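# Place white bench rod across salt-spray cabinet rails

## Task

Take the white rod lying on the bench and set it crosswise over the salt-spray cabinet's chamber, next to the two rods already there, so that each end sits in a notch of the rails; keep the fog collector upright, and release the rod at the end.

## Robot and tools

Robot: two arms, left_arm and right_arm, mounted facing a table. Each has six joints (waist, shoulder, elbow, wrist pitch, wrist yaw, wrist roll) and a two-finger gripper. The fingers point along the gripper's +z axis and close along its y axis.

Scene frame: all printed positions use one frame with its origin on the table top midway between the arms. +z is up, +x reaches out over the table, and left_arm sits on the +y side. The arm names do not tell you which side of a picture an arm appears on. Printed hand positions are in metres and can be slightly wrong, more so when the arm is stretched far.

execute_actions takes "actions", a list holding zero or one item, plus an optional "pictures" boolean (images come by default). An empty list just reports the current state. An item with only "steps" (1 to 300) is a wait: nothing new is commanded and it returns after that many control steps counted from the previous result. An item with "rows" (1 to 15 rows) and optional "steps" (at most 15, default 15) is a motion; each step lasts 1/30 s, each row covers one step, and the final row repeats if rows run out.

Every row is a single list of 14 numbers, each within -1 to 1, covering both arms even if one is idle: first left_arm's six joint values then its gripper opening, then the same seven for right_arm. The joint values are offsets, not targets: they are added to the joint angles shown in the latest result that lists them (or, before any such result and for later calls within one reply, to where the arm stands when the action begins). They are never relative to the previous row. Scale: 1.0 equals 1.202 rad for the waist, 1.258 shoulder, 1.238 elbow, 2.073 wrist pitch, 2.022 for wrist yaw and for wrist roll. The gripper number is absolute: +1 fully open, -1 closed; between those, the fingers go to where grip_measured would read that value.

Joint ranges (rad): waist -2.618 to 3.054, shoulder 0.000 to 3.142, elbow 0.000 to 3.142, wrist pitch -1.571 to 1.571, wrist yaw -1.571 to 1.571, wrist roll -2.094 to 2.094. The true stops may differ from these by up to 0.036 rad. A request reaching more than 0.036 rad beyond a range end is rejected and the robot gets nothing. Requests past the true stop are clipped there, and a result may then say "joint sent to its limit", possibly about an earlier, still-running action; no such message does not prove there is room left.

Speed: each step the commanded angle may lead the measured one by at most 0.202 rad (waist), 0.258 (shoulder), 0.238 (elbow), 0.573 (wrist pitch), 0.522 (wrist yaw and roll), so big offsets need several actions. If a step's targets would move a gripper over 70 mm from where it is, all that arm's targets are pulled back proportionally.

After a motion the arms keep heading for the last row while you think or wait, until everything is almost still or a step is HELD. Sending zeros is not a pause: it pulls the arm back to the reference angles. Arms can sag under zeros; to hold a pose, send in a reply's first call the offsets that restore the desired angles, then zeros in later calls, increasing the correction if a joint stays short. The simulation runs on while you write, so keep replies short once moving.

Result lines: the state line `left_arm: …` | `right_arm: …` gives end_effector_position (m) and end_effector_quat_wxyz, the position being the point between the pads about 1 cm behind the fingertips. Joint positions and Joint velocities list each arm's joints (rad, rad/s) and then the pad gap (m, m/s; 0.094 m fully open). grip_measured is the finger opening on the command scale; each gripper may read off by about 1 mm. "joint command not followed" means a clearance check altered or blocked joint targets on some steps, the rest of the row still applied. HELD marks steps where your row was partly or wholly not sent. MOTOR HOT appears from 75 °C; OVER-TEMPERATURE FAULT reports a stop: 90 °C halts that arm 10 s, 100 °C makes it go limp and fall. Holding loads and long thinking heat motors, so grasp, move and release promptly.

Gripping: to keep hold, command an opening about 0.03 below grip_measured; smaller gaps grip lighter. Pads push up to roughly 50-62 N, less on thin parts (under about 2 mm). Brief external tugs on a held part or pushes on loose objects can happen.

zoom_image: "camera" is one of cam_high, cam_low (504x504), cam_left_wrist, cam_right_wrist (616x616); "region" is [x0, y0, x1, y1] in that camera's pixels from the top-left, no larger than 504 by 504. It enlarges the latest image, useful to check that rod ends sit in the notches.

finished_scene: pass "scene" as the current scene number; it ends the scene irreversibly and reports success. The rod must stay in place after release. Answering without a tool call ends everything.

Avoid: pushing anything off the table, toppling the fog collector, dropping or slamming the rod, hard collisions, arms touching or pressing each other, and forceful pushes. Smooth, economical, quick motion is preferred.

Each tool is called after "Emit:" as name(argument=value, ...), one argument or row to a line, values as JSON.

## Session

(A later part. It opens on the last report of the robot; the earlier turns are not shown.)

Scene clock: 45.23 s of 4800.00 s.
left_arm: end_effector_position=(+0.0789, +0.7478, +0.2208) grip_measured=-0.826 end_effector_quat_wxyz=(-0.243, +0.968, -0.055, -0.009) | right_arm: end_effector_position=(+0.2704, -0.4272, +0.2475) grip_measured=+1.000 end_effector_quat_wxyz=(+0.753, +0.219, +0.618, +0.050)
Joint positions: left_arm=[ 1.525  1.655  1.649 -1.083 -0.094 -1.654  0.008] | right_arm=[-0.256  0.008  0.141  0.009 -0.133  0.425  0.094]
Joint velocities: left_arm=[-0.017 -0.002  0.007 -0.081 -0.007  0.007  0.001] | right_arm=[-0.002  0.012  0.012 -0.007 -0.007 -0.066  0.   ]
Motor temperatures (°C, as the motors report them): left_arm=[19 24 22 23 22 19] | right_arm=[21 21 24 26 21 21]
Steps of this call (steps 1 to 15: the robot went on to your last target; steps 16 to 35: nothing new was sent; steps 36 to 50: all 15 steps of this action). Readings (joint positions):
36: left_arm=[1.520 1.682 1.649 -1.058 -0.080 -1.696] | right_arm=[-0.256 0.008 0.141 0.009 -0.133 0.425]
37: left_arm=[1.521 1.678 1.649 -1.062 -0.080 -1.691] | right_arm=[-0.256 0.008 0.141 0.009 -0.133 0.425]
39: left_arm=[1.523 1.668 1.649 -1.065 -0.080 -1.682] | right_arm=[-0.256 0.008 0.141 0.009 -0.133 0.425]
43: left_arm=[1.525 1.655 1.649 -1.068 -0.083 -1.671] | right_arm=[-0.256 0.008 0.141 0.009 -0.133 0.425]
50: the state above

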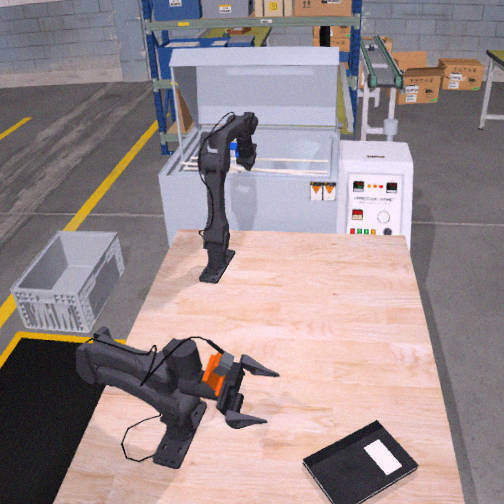

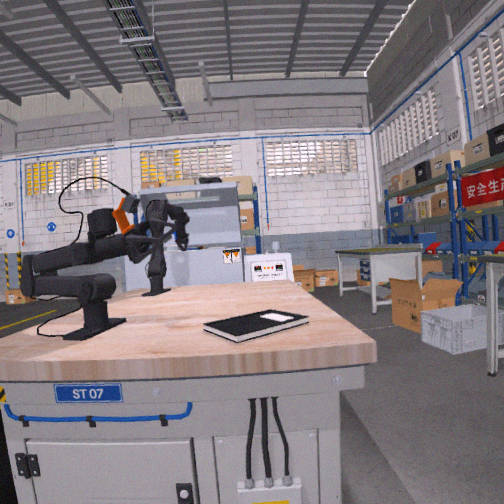

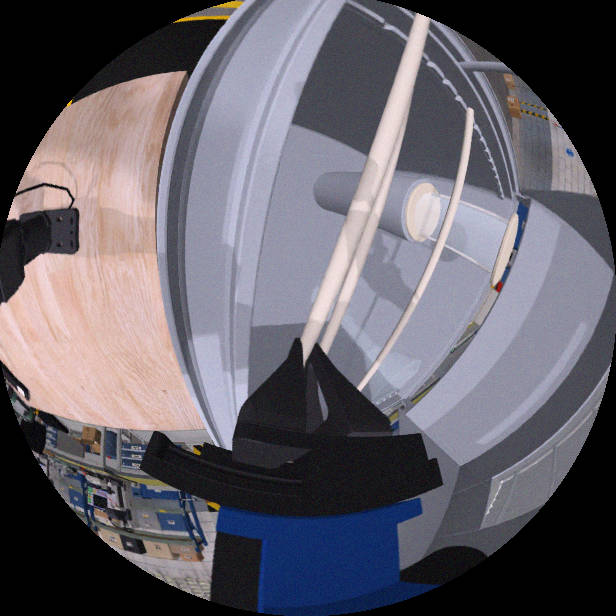

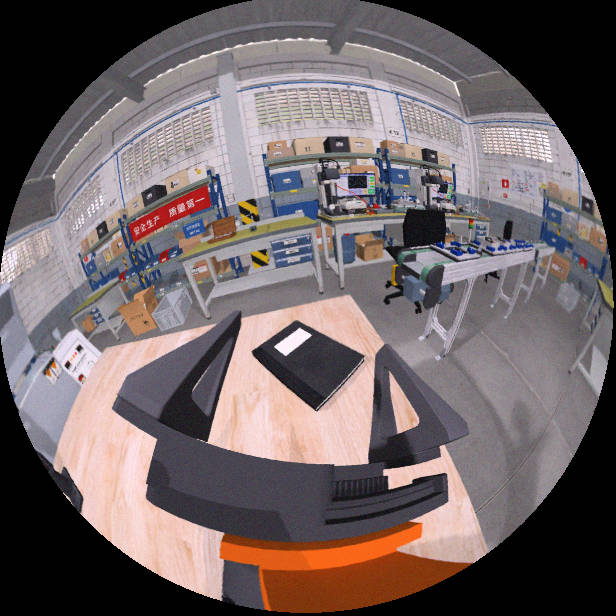

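Emit:
execute_actions(
  actions=[
    {"rows":[[0.022,0,0,-0.01,0.017,-0.018,-0.86,0,0,0,0,0,0,1]]},
  ],
  pictures=false,
)

Emit:
execute_actions(
  actions=[
    {"steps":10},
  ],
)

Emit:
zoom_image(
  camera="cam_high",
  region=[160,130,350,190],
)

Emit:
zoom_image(
  camera="cam_left_wrist",
  region=[260,0,560,380],
)

Scene clock: 46.70 s of 4800.00 s.
left_arm: end_effector_position=(+0.0772, +0.7470, +0.2199) grip_measured=-0.826 end_effector_quat_wxyz=(-0.238, +0.971, -0.036, +0.008) | right_arm: end_effector_position=(+0.2704, -0.4272, +0.2475) grip_measured=+1.000 end_effector_quat_wxyz=(+0.753, +0.219, +0.618, +0.050)
Joint positions: left_arm=[ 1.544  1.655  1.649 -1.087 -0.06  -1.684  0.008] | right_arm=[-0.256  0.008  0.141  0.009 -0.133  0.425  0.094]
Joint velocities: left_arm=[-0.002 -0.032 -0.007  0.022 -0.022 -0.11  -0.001] | right_arm=[ 0.002  0.002  0.007 -0.007  0.022 -0.007  0.   ]
Motor temperatures (°C, as the motors report them): left_arm=[19 24 22 23 22 19] | right_arm=[21 21 24 26 21 21]
Steps of this call (steps 1 to 15: the robot went on to your last target; steps 16 to 29: nothing new was sent; steps 30 to 44: all 15 steps of this action). Readings (joint positions):
30: left_arm=[1.527 1.655 1.649 -1.083 -0.089 -1.658] | right_arm=[-0.256 0.008 0.141 0.009 -0.133 0.425]
31: left_arm=[1.531 1.655 1.649 -1.084 -0.081 -1.664] | right_arm=[-0.256 0.008 0.141 0.009 -0.133 0.425]
33: left_arm=[1.539 1.655 1.649 -1.086 -0.073 -1.672] | right_arm=[-0.256 0.008 0.141 0.009 -0.133 0.425]
37: left_arm=[1.544 1.655 1.649 -1.087 -0.066 -1.680] | right_arm=[-0.256 0.008 0.141 0.009 -0.133 0.425]
44: the state above

Scene clock: 47.03 s of 4800.00 s.
left_arm: end_effector_position=(+0.0774, +0.7469, +0.2198) grip_measured=-0.826 end_effector_quat_wxyz=(-0.238, +0.971, -0.036, +0.009) | right_arm: end_effector_position=(+0.2704, -0.4272, +0.2475) grip_measured=+1.000 end_effector_quat_wxyz=(+0.753, +0.219, +0.618, +0.050)
Joint positions: left_arm=[ 1.544  1.655  1.649 -1.088 -0.059 -1.685  0.008] | right_arm=[-0.256  0.008  0.141  0.009 -0.133  0.425  0.094]
Joint velocities: left_arm=[-0.002 -0.022 -0.012  0.007  0.022 -0.066 -0.   ] | right_arm=[-0.007  0.007  0.002 -0.051  0.037 -0.037  0.   ]
Motor temperatures (°C, as the motors report them): left_arm=[19 24 22 23 22 19] | right_arm=[21 21 24 26 21 21]
Steps of this call (steps 1 to 10: the robot went on to your last target). Readings (joint positions):
1: left_arm=[1.544 1.655 1.649 -1.087 -0.060 -1.685] | right_arm=[-0.256 0.008 0.141 0.009 -0.133 0.425]
2: left_arm=[1.544 1.655 1.649 -1.087 -0.059 -1.685] | right_arm=[-0.256 0.008 0.141 0.009 -0.133 0.425]
4: left_arm=[1.544 1.655 1.649 -1.088 -0.059 -1.685] | right_arm=[-0.256 0.008 0.141 0.009 -0.133 0.425]
8: left_arm=[1.544 1.655 1.649 -1.088 -0.059 -1.685] | right_arm=[-0.256 0.008 0.141 0.009 -0.133 0.425]
10: the state above

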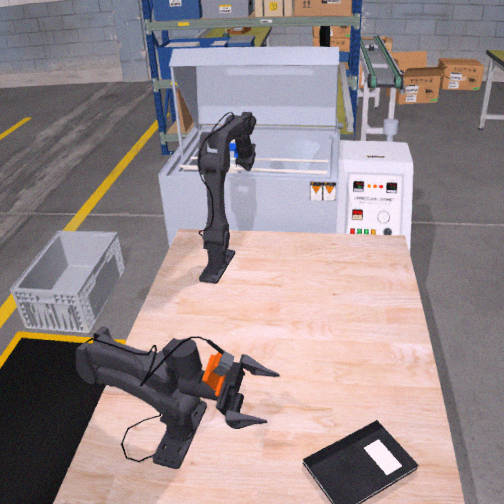

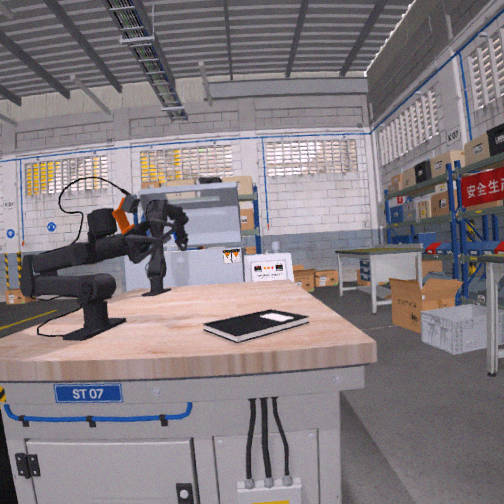

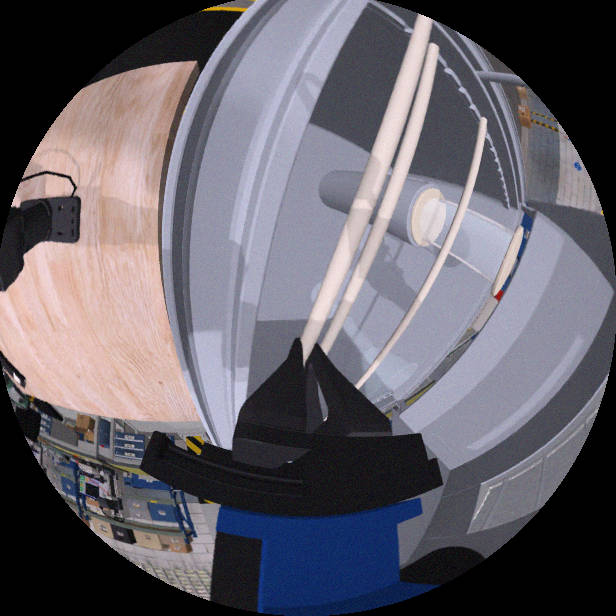

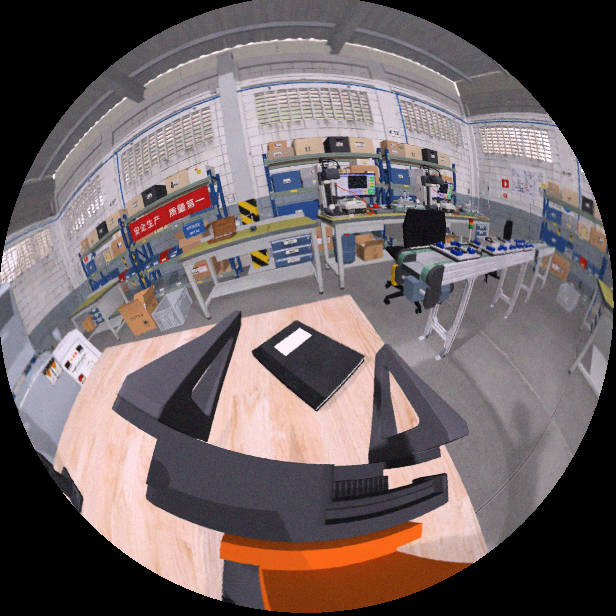

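Region (160, 130, 350, 190) of cam_high's 504x504 image, scaled by 2.653, with more detail than that image has; it fills the top 159 rows of this view, and the rest is white.

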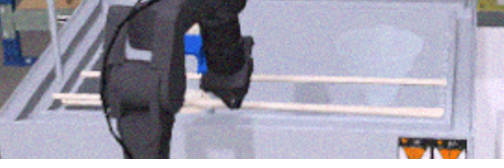

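Region (260, 0, 560, 380) of cam_left_wrist's 616x616 image, scaled by 1.326, with more detail than that image has; it fills the left 398 columns of this view, and the rest is white.

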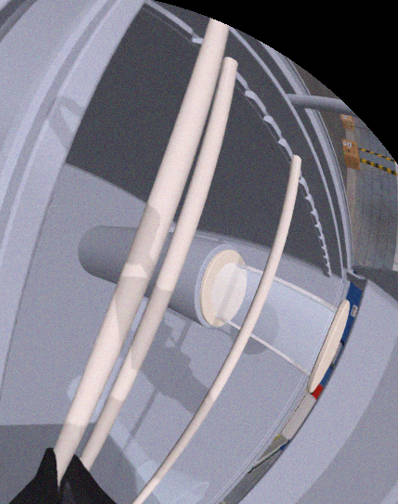

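Emit:
execute_actions(
  actions=[
    {"rows":[[0,0,0,0,0.01,0,-0.86,0,0,0,0,0,0,1],[0,0,0,0,0.01,0,-0.86,0,0,0,0,0,0,1],[0,0,0,0,0.01,0,-0.86,0,0,0,0,0,0,1],[0,0,0,0,0.01,0,-0.86,0,0,0,0,0,0,1],[0,0,0,0,0.01,0,-0.86,0,0,0,0,0,0,1],[0,0,-0.065,0.02,0.01,0,-0.86,0,0,0,0,0,0,1]]},
  ],
  pictures=false,
)

Emit:
execute_actions(
  actions=[
    {"steps":8},
  ],
)

Emit:
zoom_image(
  camera="cam_high",
  region=[160,130,350,190],
)

Emit:
zoom_image(
  camera="cam_left_wrist",
  region=[260,0,560,380],
)

Scene clock: 48.40 s of 4800.00 s.
left_arm: end_effector_position=(+0.0809, +0.7446, +0.2031) grip_measured=-0.826 end_effector_quat_wxyz=(-0.227, +0.973, -0.038, +0.018) | right_arm: end_effector_position=(+0.2704, -0.4272, +0.2475) grip_measured=+1.000 end_effector_quat_wxyz=(+0.753, +0.219, +0.618, +0.050)
Joint positions: left_arm=[ 1.544  1.653  1.589 -1.049 -0.037 -1.686  0.008] | right_arm=[-0.256  0.008  0.141  0.009 -0.133  0.425  0.094]
Joint velocities: left_arm=[-0.007 -0.002  0.012 -0.037  0.007 -0.007  0.001] | right_arm=[-0.007 -0.002  0.007  0.066  0.051  0.022  0.   ]
Motor temperatures (°C, as the motors report them): left_arm=[19 24 22 23 22 19] | right_arm=[21 21 24 26 21 21]
Steps of this call (steps 1 to 15: the robot went on to your last target; steps 16 to 26: nothing new was sent; steps 27 to 41: all 15 steps of this action). Readings (joint positions):
27: left_arm=[1.544 1.655 1.649 -1.088 -0.056 -1.685] | right_arm=[-0.256 0.008 0.141 0.009 -0.133 0.425]
28: left_arm=[1.544 1.655 1.649 -1.088 -0.052 -1.685] | right_arm=[-0.256 0.008 0.141 0.009 -0.133 0.425]
30: left_arm=[1.544 1.655 1.649 -1.088 -0.047 -1.685] | right_arm=[-0.256 0.008 0.141 0.009 -0.133 0.425]
34: left_arm=[1.544 1.652 1.609 -1.063 -0.042 -1.685] | right_arm=[-0.256 0.008 0.141 0.009 -0.133 0.425]
41: the state above

Scene clock: 48.67 s of 4800.00 s.
left_arm: end_effector_position=(+0.0812, +0.7447, +0.2031) grip_measured=-0.826 end_effector_quat_wxyz=(-0.227, +0.973, -0.038, +0.019) | right_arm: end_effector_position=(+0.2704, -0.4272, +0.2475) grip_measured=+1.000 end_effector_quat_wxyz=(+0.753, +0.219, +0.618, +0.050)
Joint positions: left_arm=[ 1.544  1.653  1.589 -1.049 -0.035 -1.686  0.008] | right_arm=[-0.256  0.008  0.141  0.009 -0.133  0.425  0.094]
Joint velocities: left_arm=[-0.017 -0.012  0.007 -0.007 -0.022 -0.037 -0.001] | right_arm=[-0.007 -0.007 -0.017  0.022 -0.022 -0.066  0.   ]
Motor temperatures (°C, as the motors report them): left_arm=[19 24 22 23 22 19] | right_arm=[21 21 24 26 21 21]
Steps of this call (steps 1 to 8: the robot went on to your last target). Readings (joint positions):
1: left_arm=[1.544 1.653 1.589 -1.049 -0.036 -1.686] | right_arm=[-0.256 0.008 0.141 0.009 -0.133 0.425]
2: left_arm=[1.544 1.653 1.589 -1.049 -0.036 -1.686] | right_arm=[-0.256 0.008 0.141 0.009 -0.133 0.425]
4: left_arm=[1.544 1.653 1.589 -1.049 -0.035 -1.686] | right_arm=[-0.256 0.008 0.141 0.009 -0.133 0.425]
8: the state above

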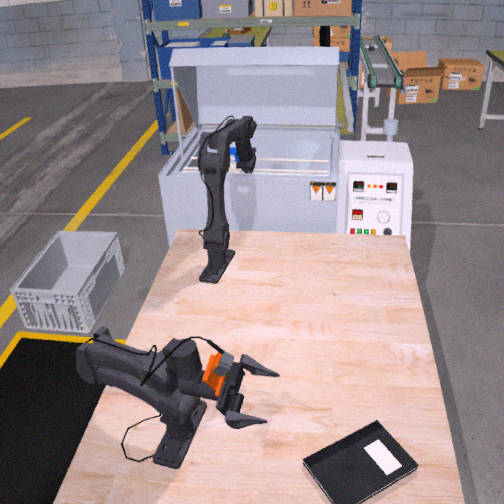

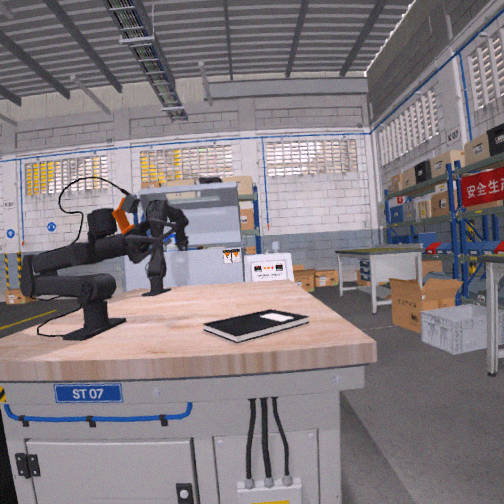

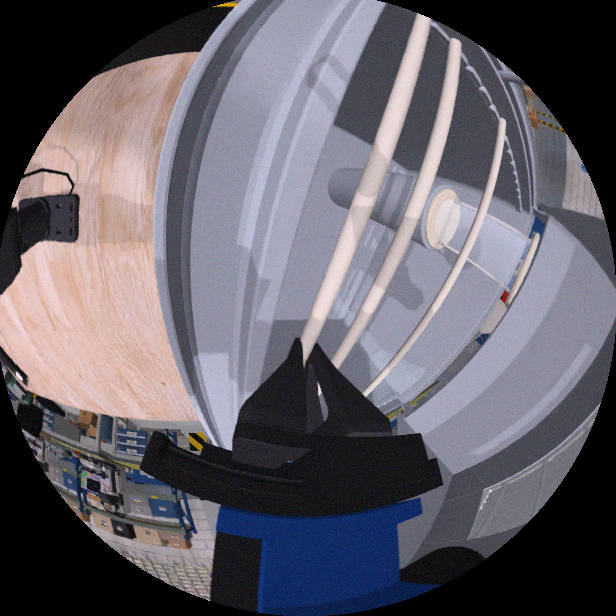

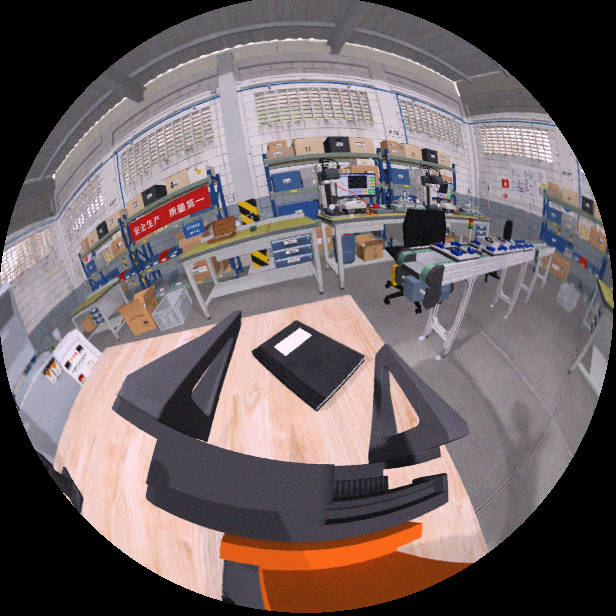

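Region (160, 130, 350, 190) of cam_high's 504x504 image, scaled by 2.653, with more detail than that image has; it fills the top 159 rows of this view, and the rest is white.

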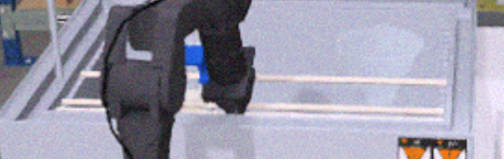

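Region (260, 0, 560, 380) of cam_left_wrist's 616x616 image, scaled by 1.326, with more detail than that image has; it fills the left 398 columns of this view, and the rest is white.

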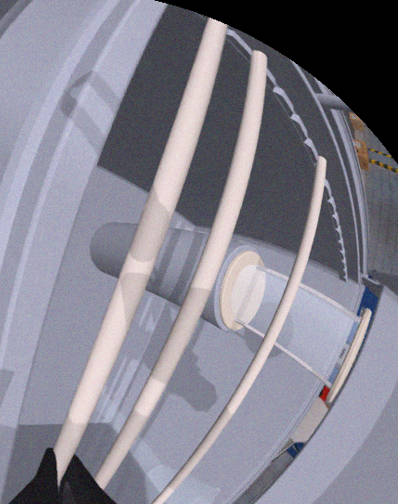

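Emit:
execute_actions(
  actions=[
    {"rows":[[0,0.016,0,0.014,0,0,-0.86,0,0,0,0,0,0,1]]},
  ],
)

Emit:
zoom_image(
  camera="cam_high",
  region=[160,130,350,190],
)

Emit:
zoom_image(
  camera="cam_left_wrist",
  region=[260,0,560,380],
)

Scene clock: 50.73 s of 4800.00 s.
left_arm: end_effector_position=(+0.0817, +0.7479, +0.2030) grip_measured=-0.826 end_effector_quat_wxyz=(-0.231, +0.972, -0.038, +0.019) | right_arm: end_effector_position=(+0.2704, -0.4272, +0.2475) grip_measured=+1.000 end_effector_quat_wxyz=(+0.753, +0.219, +0.618, +0.050)
Joint positions: left_arm=[ 1.544  1.658  1.589 -1.036 -0.036 -1.686  0.008] | right_arm=[-0.256  0.008  0.141  0.009 -0.133  0.425  0.094]
Joint velocities: left_arm=[-0.007 -0.022 -0.007  0.081 -0.051 -0.007 -0.   ] | right_arm=[ 0.012  0.002  0.017  0.007 -0.037 -0.037  0.   ]
Motor temperatures (°C, as the motors report them): left_arm=[19 24 22 23 22 19] | right_arm=[21 21 24 26 21 21]
Steps of this call (steps 1 to 15: the robot went on to your last target; steps 16 to 47: nothing new was sent; steps 48 to 62: all 15 steps of this action). Readings (joint positions):
48: left_arm=[1.544 1.654 1.589 -1.047 -0.034 -1.686] | right_arm=[-0.256 0.008 0.141 0.009 -0.133 0.425]
49: left_arm=[1.544 1.655 1.589 -1.044 -0.034 -1.686] | right_arm=[-0.256 0.008 0.141 0.009 -0.133 0.425]
51: left_arm=[1.544 1.657 1.589 -1.038 -0.035 -1.686] | right_arm=[-0.256 0.008 0.141 0.009 -0.133 0.425]
55: left_arm=[1.544 1.658 1.589 -1.036 -0.036 -1.686] | right_arm=[-0.256 0.008 0.141 0.009 -0.133 0.425]
62: the state above

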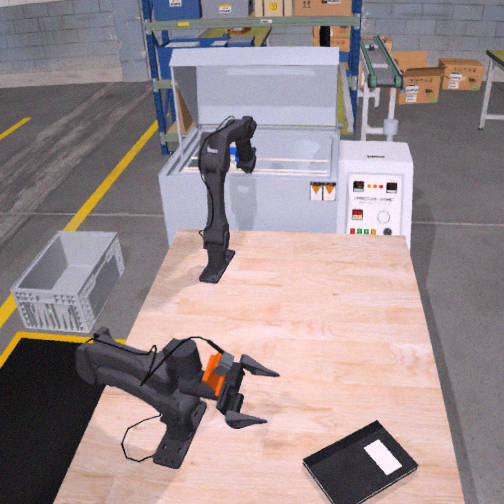

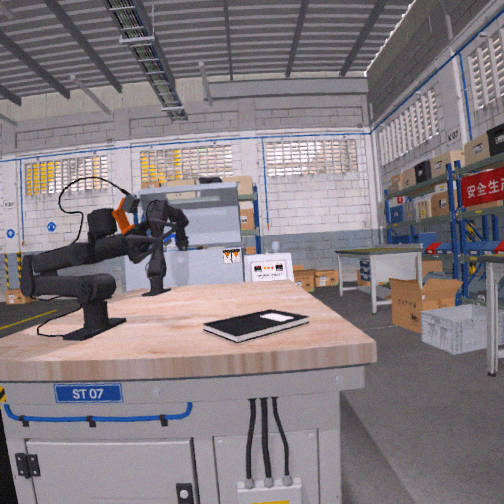

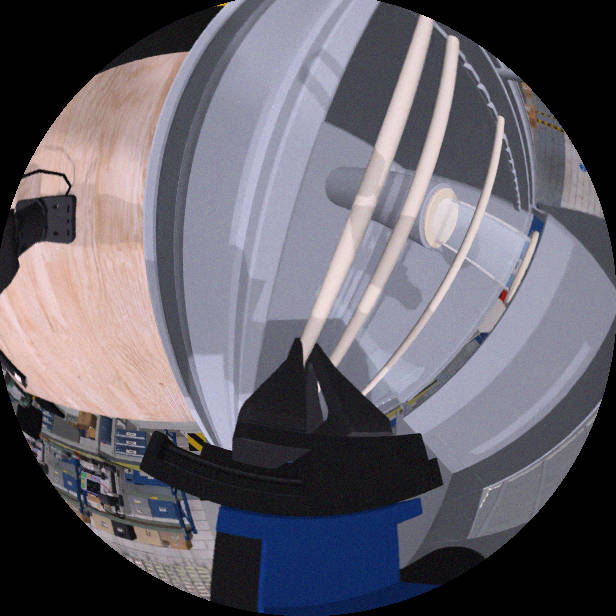

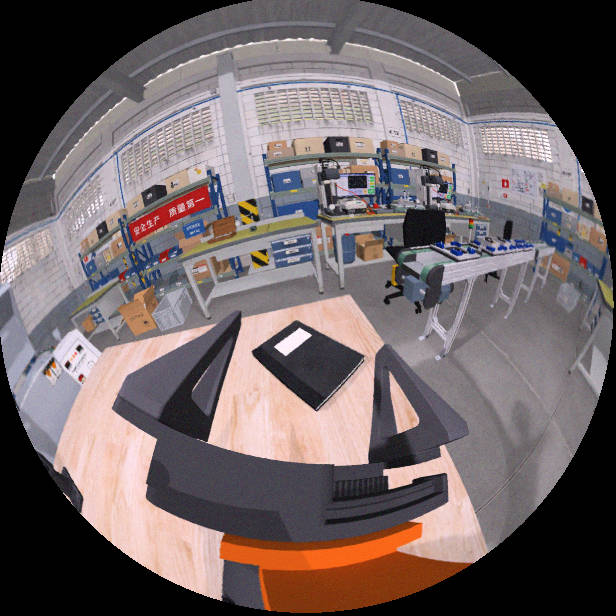

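Region (160, 130, 350, 190) of cam_high's 504x504 image, scaled by 2.653, with more detail than that image has; it fills the top 159 rows of this view, and the rest is white.

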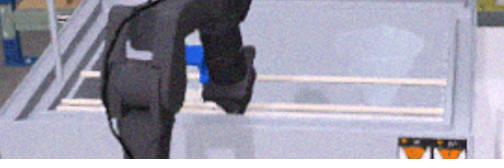

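Region (260, 0, 560, 380) of cam_left_wrist's 616x616 image, scaled by 1.326, with more detail than that image has; it fills the left 398 columns of this view, and the rest is white.

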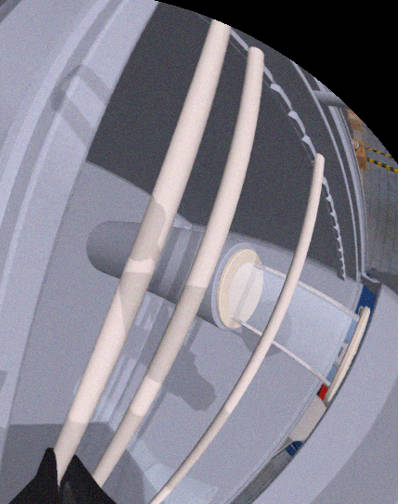

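Emit:
execute_actions(
  actions=[
    {"rows":[[0,0.018,0,0.016,0,-0.008,-0.86,0,0,0,0,0,0,1]]},
  ],
  pictures=false,
)

Emit:
execute_actions(
  actions=[
    {"rows":[[0,0,0,0,0,0,-0.68,0,0,0,0,0,0,1]],"steps":10},
  ],
  pictures=false,
)

Emit:
execute_actions(
  actions=[
    {"rows":[[0,-0.04,0.06,-0.045,0,0,-0.68,0,0,0,0,0,0,1],[0,-0.04,0.06,-0.045,0,0,-0.68,0,0,0,0,0,0,1],[0,-0.04,0.06,-0.045,0,0,-0.68,0,0,0,0,0,0,1],[0,-0.04,0.06,-0.045,0,0,-0.68,0,0,0,0,0,0,1],[0,-0.05,0.22,-0.12,0,0.5,-0.68,0,0,0,0,0,0,1]]},
  ],
  pictures=false,
)

Emit:
execute_actions(
  actions=[
    {"rows":[[0,0,0.03,0,0,0.4,0.5,0,0,0,0,0,0,1]]},
  ],
)

Scene clock: 52.20 s of 4800.00 s.
left_arm: end_effector_position=(+0.0820, +0.7513, +0.2016) grip_measured=-0.826 end_effector_quat_wxyz=(-0.234, +0.971, -0.037, +0.019) | right_arm: end_effector_position=(+0.2704, -0.4272, +0.2475) grip_measured=+1.000 end_effector_quat_wxyz=(+0.753, +0.219, +0.618, +0.050)
Joint positions: left_arm=[ 1.544  1.665  1.589 -1.023 -0.039 -1.688  0.008] | right_arm=[-0.256  0.008  0.141  0.009 -0.133  0.425  0.094]
Joint velocities: left_arm=[ 0.012  0.012  0.007  0.037 -0.007 -0.066 -0.001] | right_arm=[-0.007 -0.007  0.002 -0.007 -0.051  0.066  0.   ]
Motor temperatures (°C, as the motors report them): left_arm=[19 24 22 23 22 19] | right_arm=[21 21 24 26 21 21]
Steps of this call (steps 1 to 15: the robot went on to your last target; steps 16 to 29: nothing new was sent; steps 30 to 44: all 15 steps of this action). Readings (joint positions):
30: left_arm=[1.544 1.658 1.589 -1.034 -0.036 -1.687] | right_arm=[-0.256 0.008 0.141 0.009 -0.133 0.425]
31: left_arm=[1.544 1.659 1.589 -1.032 -0.037 -1.687] | right_arm=[-0.256 0.008 0.141 0.009 -0.133 0.425]
33: left_arm=[1.544 1.663 1.589 -1.026 -0.038 -1.687] | right_arm=[-0.256 0.008 0.141 0.009 -0.133 0.425]
37: left_arm=[1.544 1.665 1.589 -1.023 -0.039 -1.688] | right_arm=[-0.256 0.008 0.141 0.009 -0.133 0.425]
44: the state above

Scene clock: 52.53 s of 4800.00 s.
left_arm: end_effector_position=(+0.0822, +0.7515, +0.2017) grip_measured=-0.683 end_effector_quat_wxyz=(-0.234, +0.971, -0.037, +0.019) | right_arm: end_effector_position=(+0.2704, -0.4272, +0.2475) grip_measured=+1.000 end_effector_quat_wxyz=(+0.753, +0.219, +0.618, +0.050)
Joint positions: left_arm=[ 1.544  1.665  1.589 -1.022 -0.037 -1.688  0.015] | right_arm=[-0.256  0.008  0.141  0.009 -0.133  0.425  0.094]
Joint velocities: left_arm=[ 0.007 -0.007  0.017  0.022  0.022 -0.095  0.001] | right_arm=[ 0.002  0.002  0.007 -0.007  0.022 -0.051  0.   ]
Motor temperatures (°C, as the motors report them): left_arm=[19 24 22 23 22 19] | right_arm=[21 21 24 26 21 21]
Steps of this call (steps 1 to 10: all 10 steps of this action). Readings (joint positions):
1: left_arm=[1.544 1.665 1.589 -1.023 -0.039 -1.688] | right_arm=[-0.256 0.008 0.141 0.009 -0.133 0.425]
2: left_arm=[1.544 1.665 1.589 -1.022 -0.038 -1.688] | right_arm=[-0.256 0.008 0.141 0.009 -0.133 0.425]
4: left_arm=[1.544 1.665 1.589 -1.022 -0.038 -1.688] | right_arm=[-0.256 0.008 0.141 0.009 -0.133 0.425]
8: left_arm=[1.544 1.665 1.589 -1.022 -0.037 -1.688] | right_arm=[-0.256 0.008 0.141 0.009 -0.133 0.425]
10: the state above

Scene clock: 53.03 s of 4800.00 s.
left_arm: end_effector_position=(+0.0791, +0.7331, +0.3024) grip_measured=-0.683 end_effector_quat_wxyz=(-0.287, +0.851, -0.428, -0.096) | right_arm: end_effector_position=(+0.2704, -0.4272, +0.2475) grip_measured=+1.000 end_effector_quat_wxyz=(+0.753, +0.219, +0.618, +0.050)
Joint positions: left_arm=[ 1.544  1.588  1.856 -1.224 -0.034 -0.83   0.015] | right_arm=[-0.256  0.008  0.141  0.009 -0.133  0.425  0.094]
Joint velocities: left_arm=[-0.002  0.071  0.002 -0.198 -0.037  0.93  -0.   ] | right_arm=[ 0.002 -0.002 -0.022 -0.051 -0.022  0.022  0.   ]
Motor temperatures (°C, as the motors report them): left_arm=[19 24 22 23 22 19] | right_arm=[21 21 24 26 21 21]
Steps of this call (steps 1 to 15: all 15 steps of this action). Readings (joint positions):
1: left_arm=[1.544 1.664 1.597 -1.033 -0.037 -1.688] | right_arm=[-0.256 0.008 0.141 0.009 -0.133 0.425]
2: left_arm=[1.544 1.663 1.606 -1.048 -0.036 -1.688] | right_arm=[-0.256 0.008 0.141 0.009 -0.133 0.425]
4: left_arm=[1.544 1.650 1.624 -1.064 -0.036 -1.688] | right_arm=[-0.256 0.008 0.141 0.009 -0.133 0.425]
8: left_arm=[1.544 1.637 1.802 -1.173 -0.034 -1.320] | right_arm=[-0.256 0.008 0.141 0.009 -0.133 0.425]
15: the state above

Scene clock: 53.53 s of 4800.00 s.
left_arm: end_effector_position=(+0.0792, +0.7337, +0.3051) grip_measured=+0.497 end_effector_quat_wxyz=(-0.233, +0.630, -0.714, -0.198) | right_arm: end_effector_position=(+0.2704, -0.4272, +0.2475) grip_measured=+1.000 end_effector_quat_wxyz=(+0.753, +0.219, +0.618, +0.050)
Joint positions: left_arm=[ 1.544  1.589  1.865 -1.226 -0.034 -0.066  0.07 ] | right_arm=[-0.256  0.008  0.141  0.009 -0.133  0.425  0.094]
Joint velocities: left_arm=[-0.022 -0.002  0.007 -0.022  0.051  0.256 -0.002] | right_arm=[-0.017  0.002  0.002  0.022 -0.022  0.022  0.   ]
Motor temperatures (°C, as the motors report them): left_arm=[19 24 22 23 22 19] | right_arm=[21 21 24 26 21 21]
Steps of this call (steps 1 to 15: all 15 steps of this action). Readings (joint positions):
1: left_arm=[1.544 1.589 1.856 -1.227 -0.034 -0.742] | right_arm=[-0.256 0.008 0.141 0.009 -0.133 0.425]
2: left_arm=[1.544 1.589 1.856 -1.227 -0.034 -0.643] | right_arm=[-0.256 0.008 0.141 0.009 -0.133 0.425]
4: left_arm=[1.544 1.589 1.860 -1.226 -0.034 -0.445] | right_arm=[-0.256 0.008 0.141 0.009 -0.133 0.425]
8: left_arm=[1.544 1.589 1.865 -1.226 -0.034 -0.200] | right_arm=[-0.256 0.008 0.141 0.009 -0.133 0.425]
15: the state above

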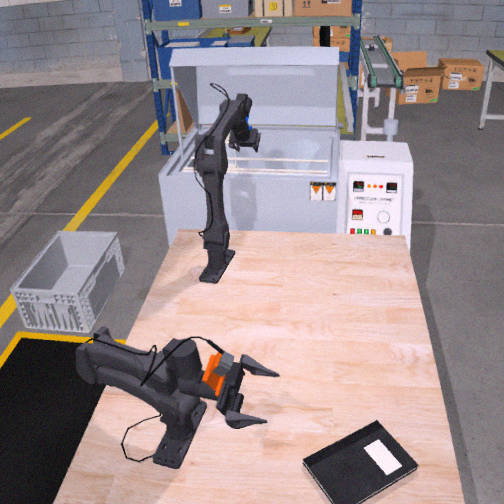

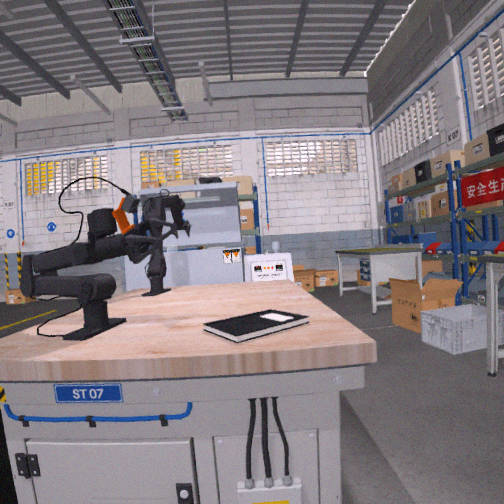

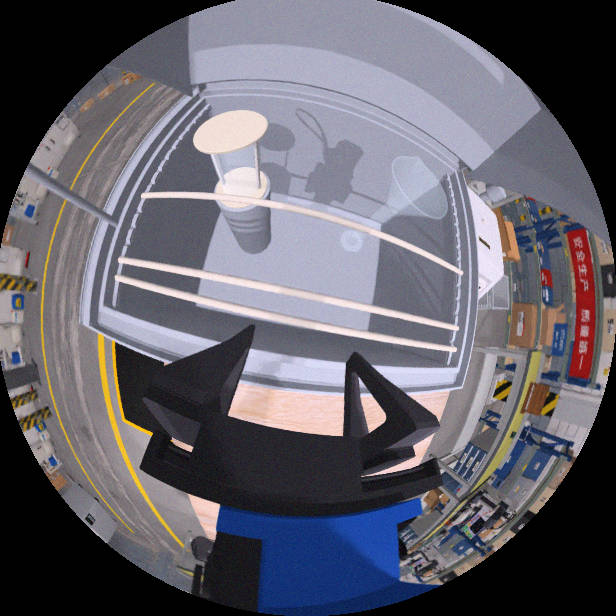

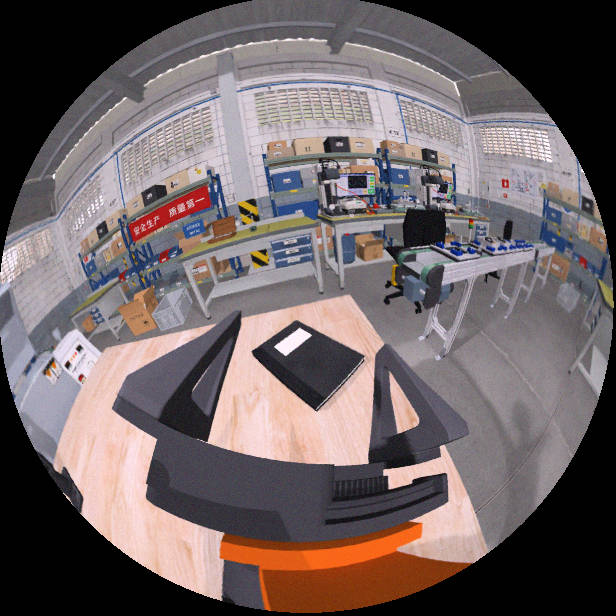

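Emit:
zoom_image(
  camera="cam_left_wrist",
  region=[400,250,500,390],
)

Emit:
zoom_image(
  camera="cam_left_wrist",
  region=[80,180,190,320],
)

Region (400, 250, 500, 390) of cam_left_wrist's 616x616 image, scaled by 3.600, with more detail than that image has; it fills the left 360 columns of this view, and the rest is white.

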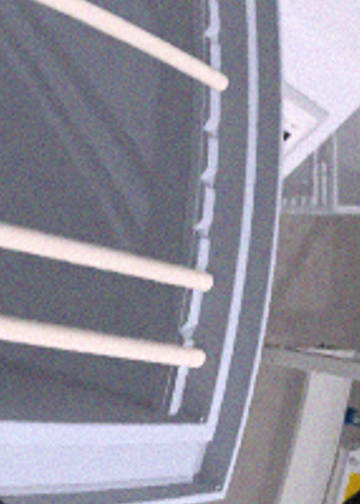

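Region (80, 180, 190, 320) of cam_left_wrist's 616x616 image, scaled by 3.600, with more detail than that image has; it fills the left 396 columns of this view, and the rest is white.

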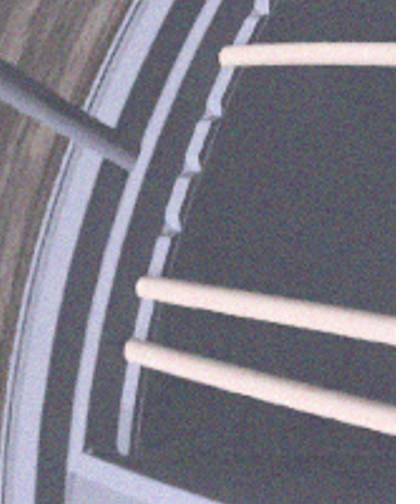

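Emit:
execute_actions(
  actions=[],
)

Scene clock: 56.50 s of 4800.00 s.
left_arm: end_effector_position=(+0.0792, +0.7337, +0.3051) grip_measured=+0.497 end_effector_quat_wxyz=(-0.230, +0.617, -0.725, -0.202) | right_arm: end_effector_position=(+0.2704, -0.4272, +0.2475) grip_measured=+1.000 end_effector_quat_wxyz=(+0.753, +0.219, +0.618, +0.050)
Joint positions: left_arm=[ 1.544  1.589  1.865 -1.226 -0.034 -0.031  0.07 ] | right_arm=[-0.256  0.008  0.141  0.009 -0.133  0.425  0.094]
Joint velocities: left_arm=[ 0.002  0.007  0.012 -0.066 -0.037  0.066  0.   ] | right_arm=[-0.002 -0.007  0.002 -0.066 -0.022 -0.022  0.   ]
Motor temperatures (°C, as the motors report them): left_arm=[19 24 23 23 22 19] | right_arm=[21 21 24 26 21 21]
Steps of this call (steps 1 to 30: the robot went on to your last target; steps 31 to 89: nothing new was sent). Readings (joint positions):
1: left_arm=[1.544 1.589 1.865 -1.226 -0.034 -0.059] | right_arm=[-0.256 0.008 0.141 0.009 -0.133 0.425]
2: left_arm=[1.544 1.589 1.865 -1.226 -0.034 -0.053] | right_arm=[-0.256 0.008 0.141 0.009 -0.133 0.425]
4: left_arm=[1.544 1.589 1.865 -1.226 -0.034 -0.045] | right_arm=[-0.256 0.008 0.141 0.009 -0.133 0.425]
8: left_arm=[1.544 1.589 1.865 -1.226 -0.034 -0.037] | right_arm=[-0.256 0.008 0.141 0.009 -0.133 0.425]
89: the state above
All arms were judged still, so your last target was given up. Only a new action makes them travel on or press farther. Fingers that are still opening or closing keep moving.

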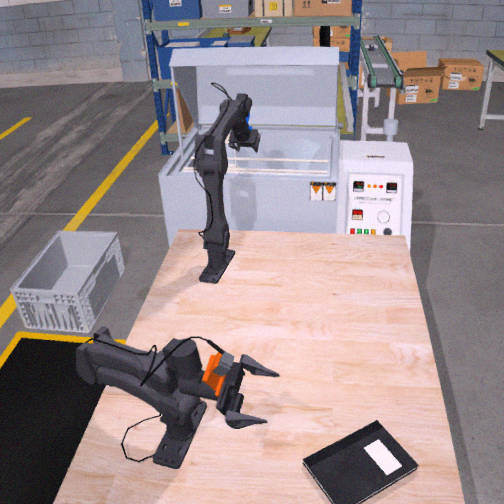

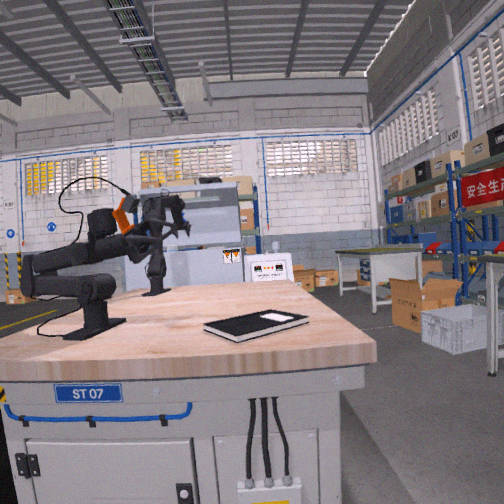

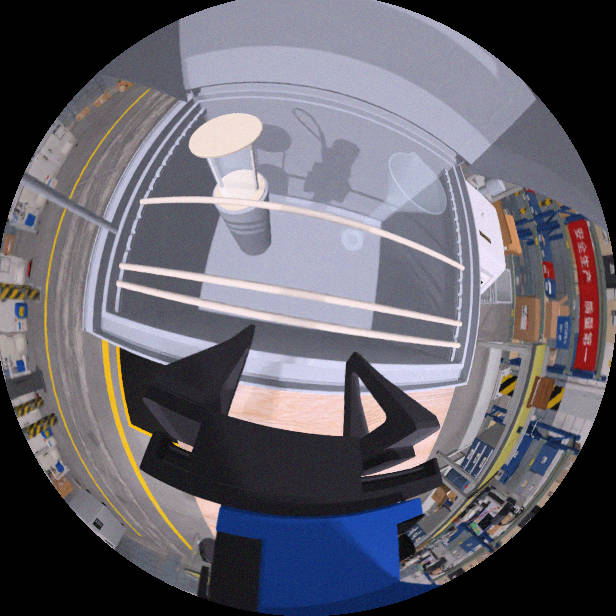

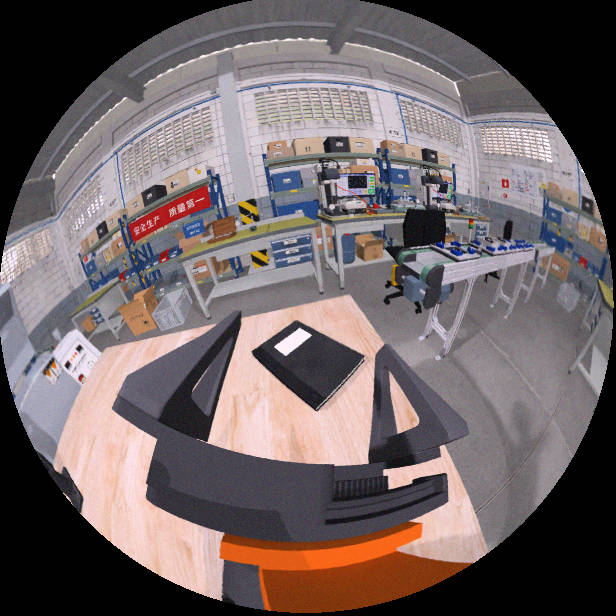

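Emit:
execute_actions(
  actions=[
    {"rows":[[0,0,0,0,0,-0.825,-0.62,0,0,0,0,0,0,1]]},
  ],
  pictures=false,
)

Emit:
execute_actions(
  actions=[
    {"steps":25},
  ],
  pictures=false,
)

Emit:
execute_actions(
  actions=[
    {"rows":[[0,0.045,-0.17,0.085,0,0,-0.62,0,0,0,0,0,0,1]]},
  ],
)

Scene clock: 57.47 s of 4800.00 s.
left_arm: end_effector_position=(+0.0794, +0.7336, +0.3051) grip_measured=-0.617 end_effector_quat_wxyz=(-0.306, +0.941, -0.147, -0.003) | right_arm: end_effector_position=(+0.2704, -0.4272, +0.2475) grip_measured=+1.000 end_effector_quat_wxyz=(+0.753, +0.219, +0.618, +0.050)
Joint positions: left_arm=[ 1.544  1.589  1.865 -1.226 -0.033 -1.453  0.018] | right_arm=[-0.256  0.008  0.141  0.009 -0.133  0.425  0.094]
Joint velocities: left_arm=[-0.012 -0.012 -0.007 -0.007 -0.007 -1.634 -0.001] | right_arm=[-0.012  0.017 -0.012  0.051 -0.022 -0.051  0.   ]
Motor temperatures (°C, as the motors report them): left_arm=[19 24 23 23 22 19] | right_arm=[21 21 24 26 21 21]
Steps of this call (steps 1 to 14: nothing new was sent; steps 15 to 29: all 15 steps of this action). Readings (joint positions):
15: left_arm=[1.544 1.589 1.865 -1.226 -0.033 -0.115] | right_arm=[-0.256 0.008 0.141 0.009 -0.133 0.425]
16: left_arm=[1.544 1.589 1.865 -1.226 -0.033 -0.216] | right_arm=[-0.256 0.008 0.141 0.009 -0.133 0.425]
18: left_arm=[1.544 1.589 1.865 -1.226 -0.033 -0.416] | right_arm=[-0.256 0.008 0.141 0.009 -0.133 0.425]
22: left_arm=[1.544 1.589 1.865 -1.226 -0.033 -0.818] | right_arm=[-0.256 0.008 0.141 0.009 -0.133 0.425]
29: the state above

Scene clock: 58.30 s of 4800.00 s.
left_arm: end_effector_position=(+0.0794, +0.7336, +0.3051) grip_measured=-0.617 end_effector_quat_wxyz=(-0.304, +0.952, -0.032, +0.034) | right_arm: end_effector_position=(+0.2704, -0.4272, +0.2475) grip_measured=+1.000 end_effector_quat_wxyz=(+0.753, +0.219, +0.618, +0.050)
Joint positions: left_arm=[ 1.544  1.589  1.865 -1.226 -0.033 -1.695  0.018] | right_arm=[-0.256  0.008  0.141  0.009 -0.133  0.425  0.094]
Joint velocities: left_arm=[ 0.007  0.002 -0.007 -0.007 -0.066  0.007  0.001] | right_arm=[ 0.007 -0.002 -0.017 -0.051  0.022 -0.051  0.   ]
Motor temperatures (°C, as the motors report them): left_arm=[19 24 23 23 22 19] | right_arm=[21 21 24 26 21 21]
Steps of this call (steps 1 to 25: the robot went on to your last target). Readings (joint positions):
1: left_arm=[1.544 1.589 1.865 -1.226 -0.033 -1.502] | right_arm=[-0.256 0.008 0.141 0.009 -0.133 0.425]
2: left_arm=[1.544 1.589 1.865 -1.226 -0.033 -1.541] | right_arm=[-0.256 0.008 0.141 0.009 -0.133 0.425]
4: left_arm=[1.544 1.589 1.865 -1.226 -0.033 -1.597] | right_arm=[-0.256 0.008 0.141 0.009 -0.133 0.425]
8: left_arm=[1.544 1.589 1.865 -1.226 -0.033 -1.656] | right_arm=[-0.256 0.008 0.141 0.009 -0.133 0.425]
25: the state above

Scene clock: 58.80 s of 4800.00 s.
left_arm: end_effector_position=(+0.0841, +0.7541, +0.2209) grip_measured=-0.617 end_effector_quat_wxyz=(-0.248, +0.968, -0.034, +0.026) | right_arm: end_effector_position=(+0.2704, -0.4272, +0.2475) grip_measured=+1.000 end_effector_quat_wxyz=(+0.753, +0.219, +0.618, +0.050)
Joint positions: left_arm=[ 1.544  1.664  1.652 -1.057 -0.03  -1.695  0.018] | right_arm=[-0.256  0.008  0.141  0.009 -0.133  0.425  0.094]
Joint velocities: left_arm=[-0.022  0.002  0.002  0.095  0.022 -0.022 -0.001] | right_arm=[-0.002 -0.012 -0.012 -0.007  0.007 -0.022  0.   ]
Motor temperatures (°C, as the motors report them): left_arm=[19 24 23 24 22 19] | right_arm=[21 21 24 26 21 21]
Steps of this call (steps 1 to 15: all 15 steps of this action). Readings (joint positions):
1: left_arm=[1.544 1.586 1.835 -1.192 -0.033 -1.695] | right_arm=[-0.256 0.008 0.141 0.009 -0.133 0.425]
2: left_arm=[1.544 1.581 1.791 -1.153 -0.033 -1.695] | right_arm=[-0.256 0.008 0.141 0.009 -0.133 0.425]
4: left_arm=[1.544 1.601 1.716 -1.113 -0.033 -1.695] | right_arm=[-0.256 0.008 0.141 0.009 -0.133 0.425]
8: left_arm=[1.544 1.666 1.656 -1.084 -0.031 -1.695] | right_arm=[-0.256 0.008 0.141 0.009 -0.133 0.425]
15: the state above

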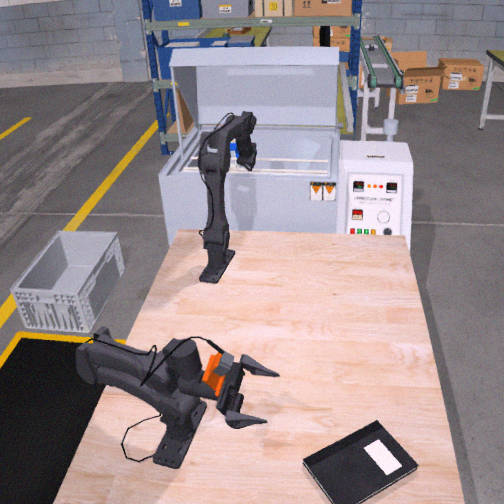

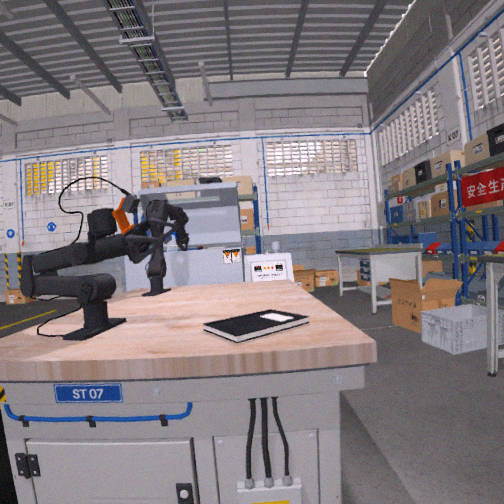

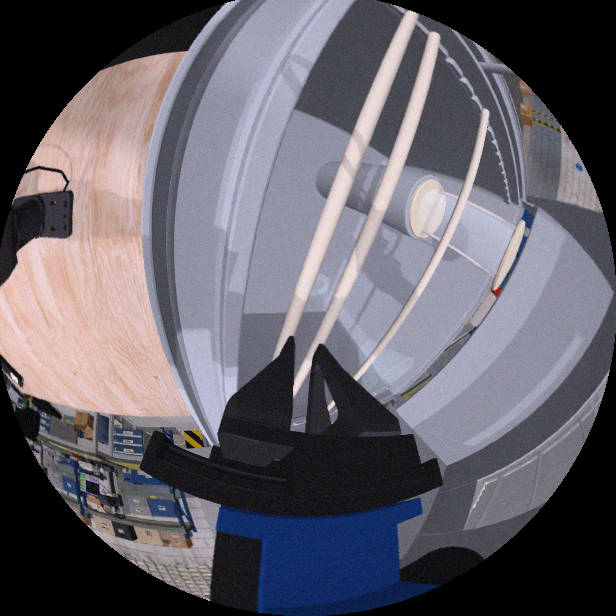

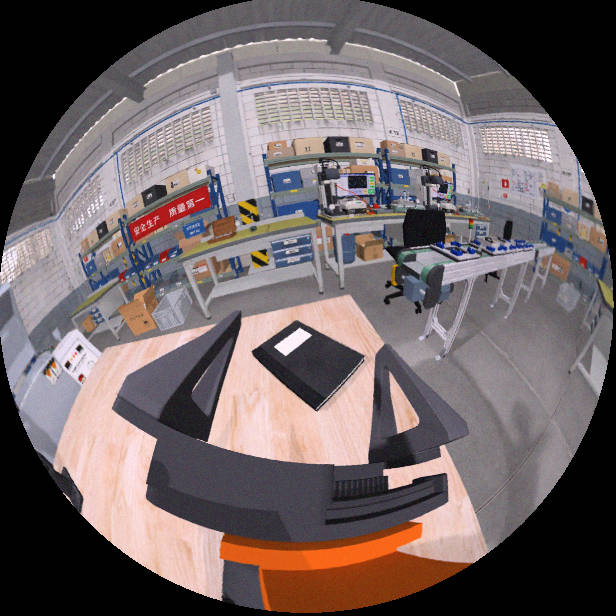

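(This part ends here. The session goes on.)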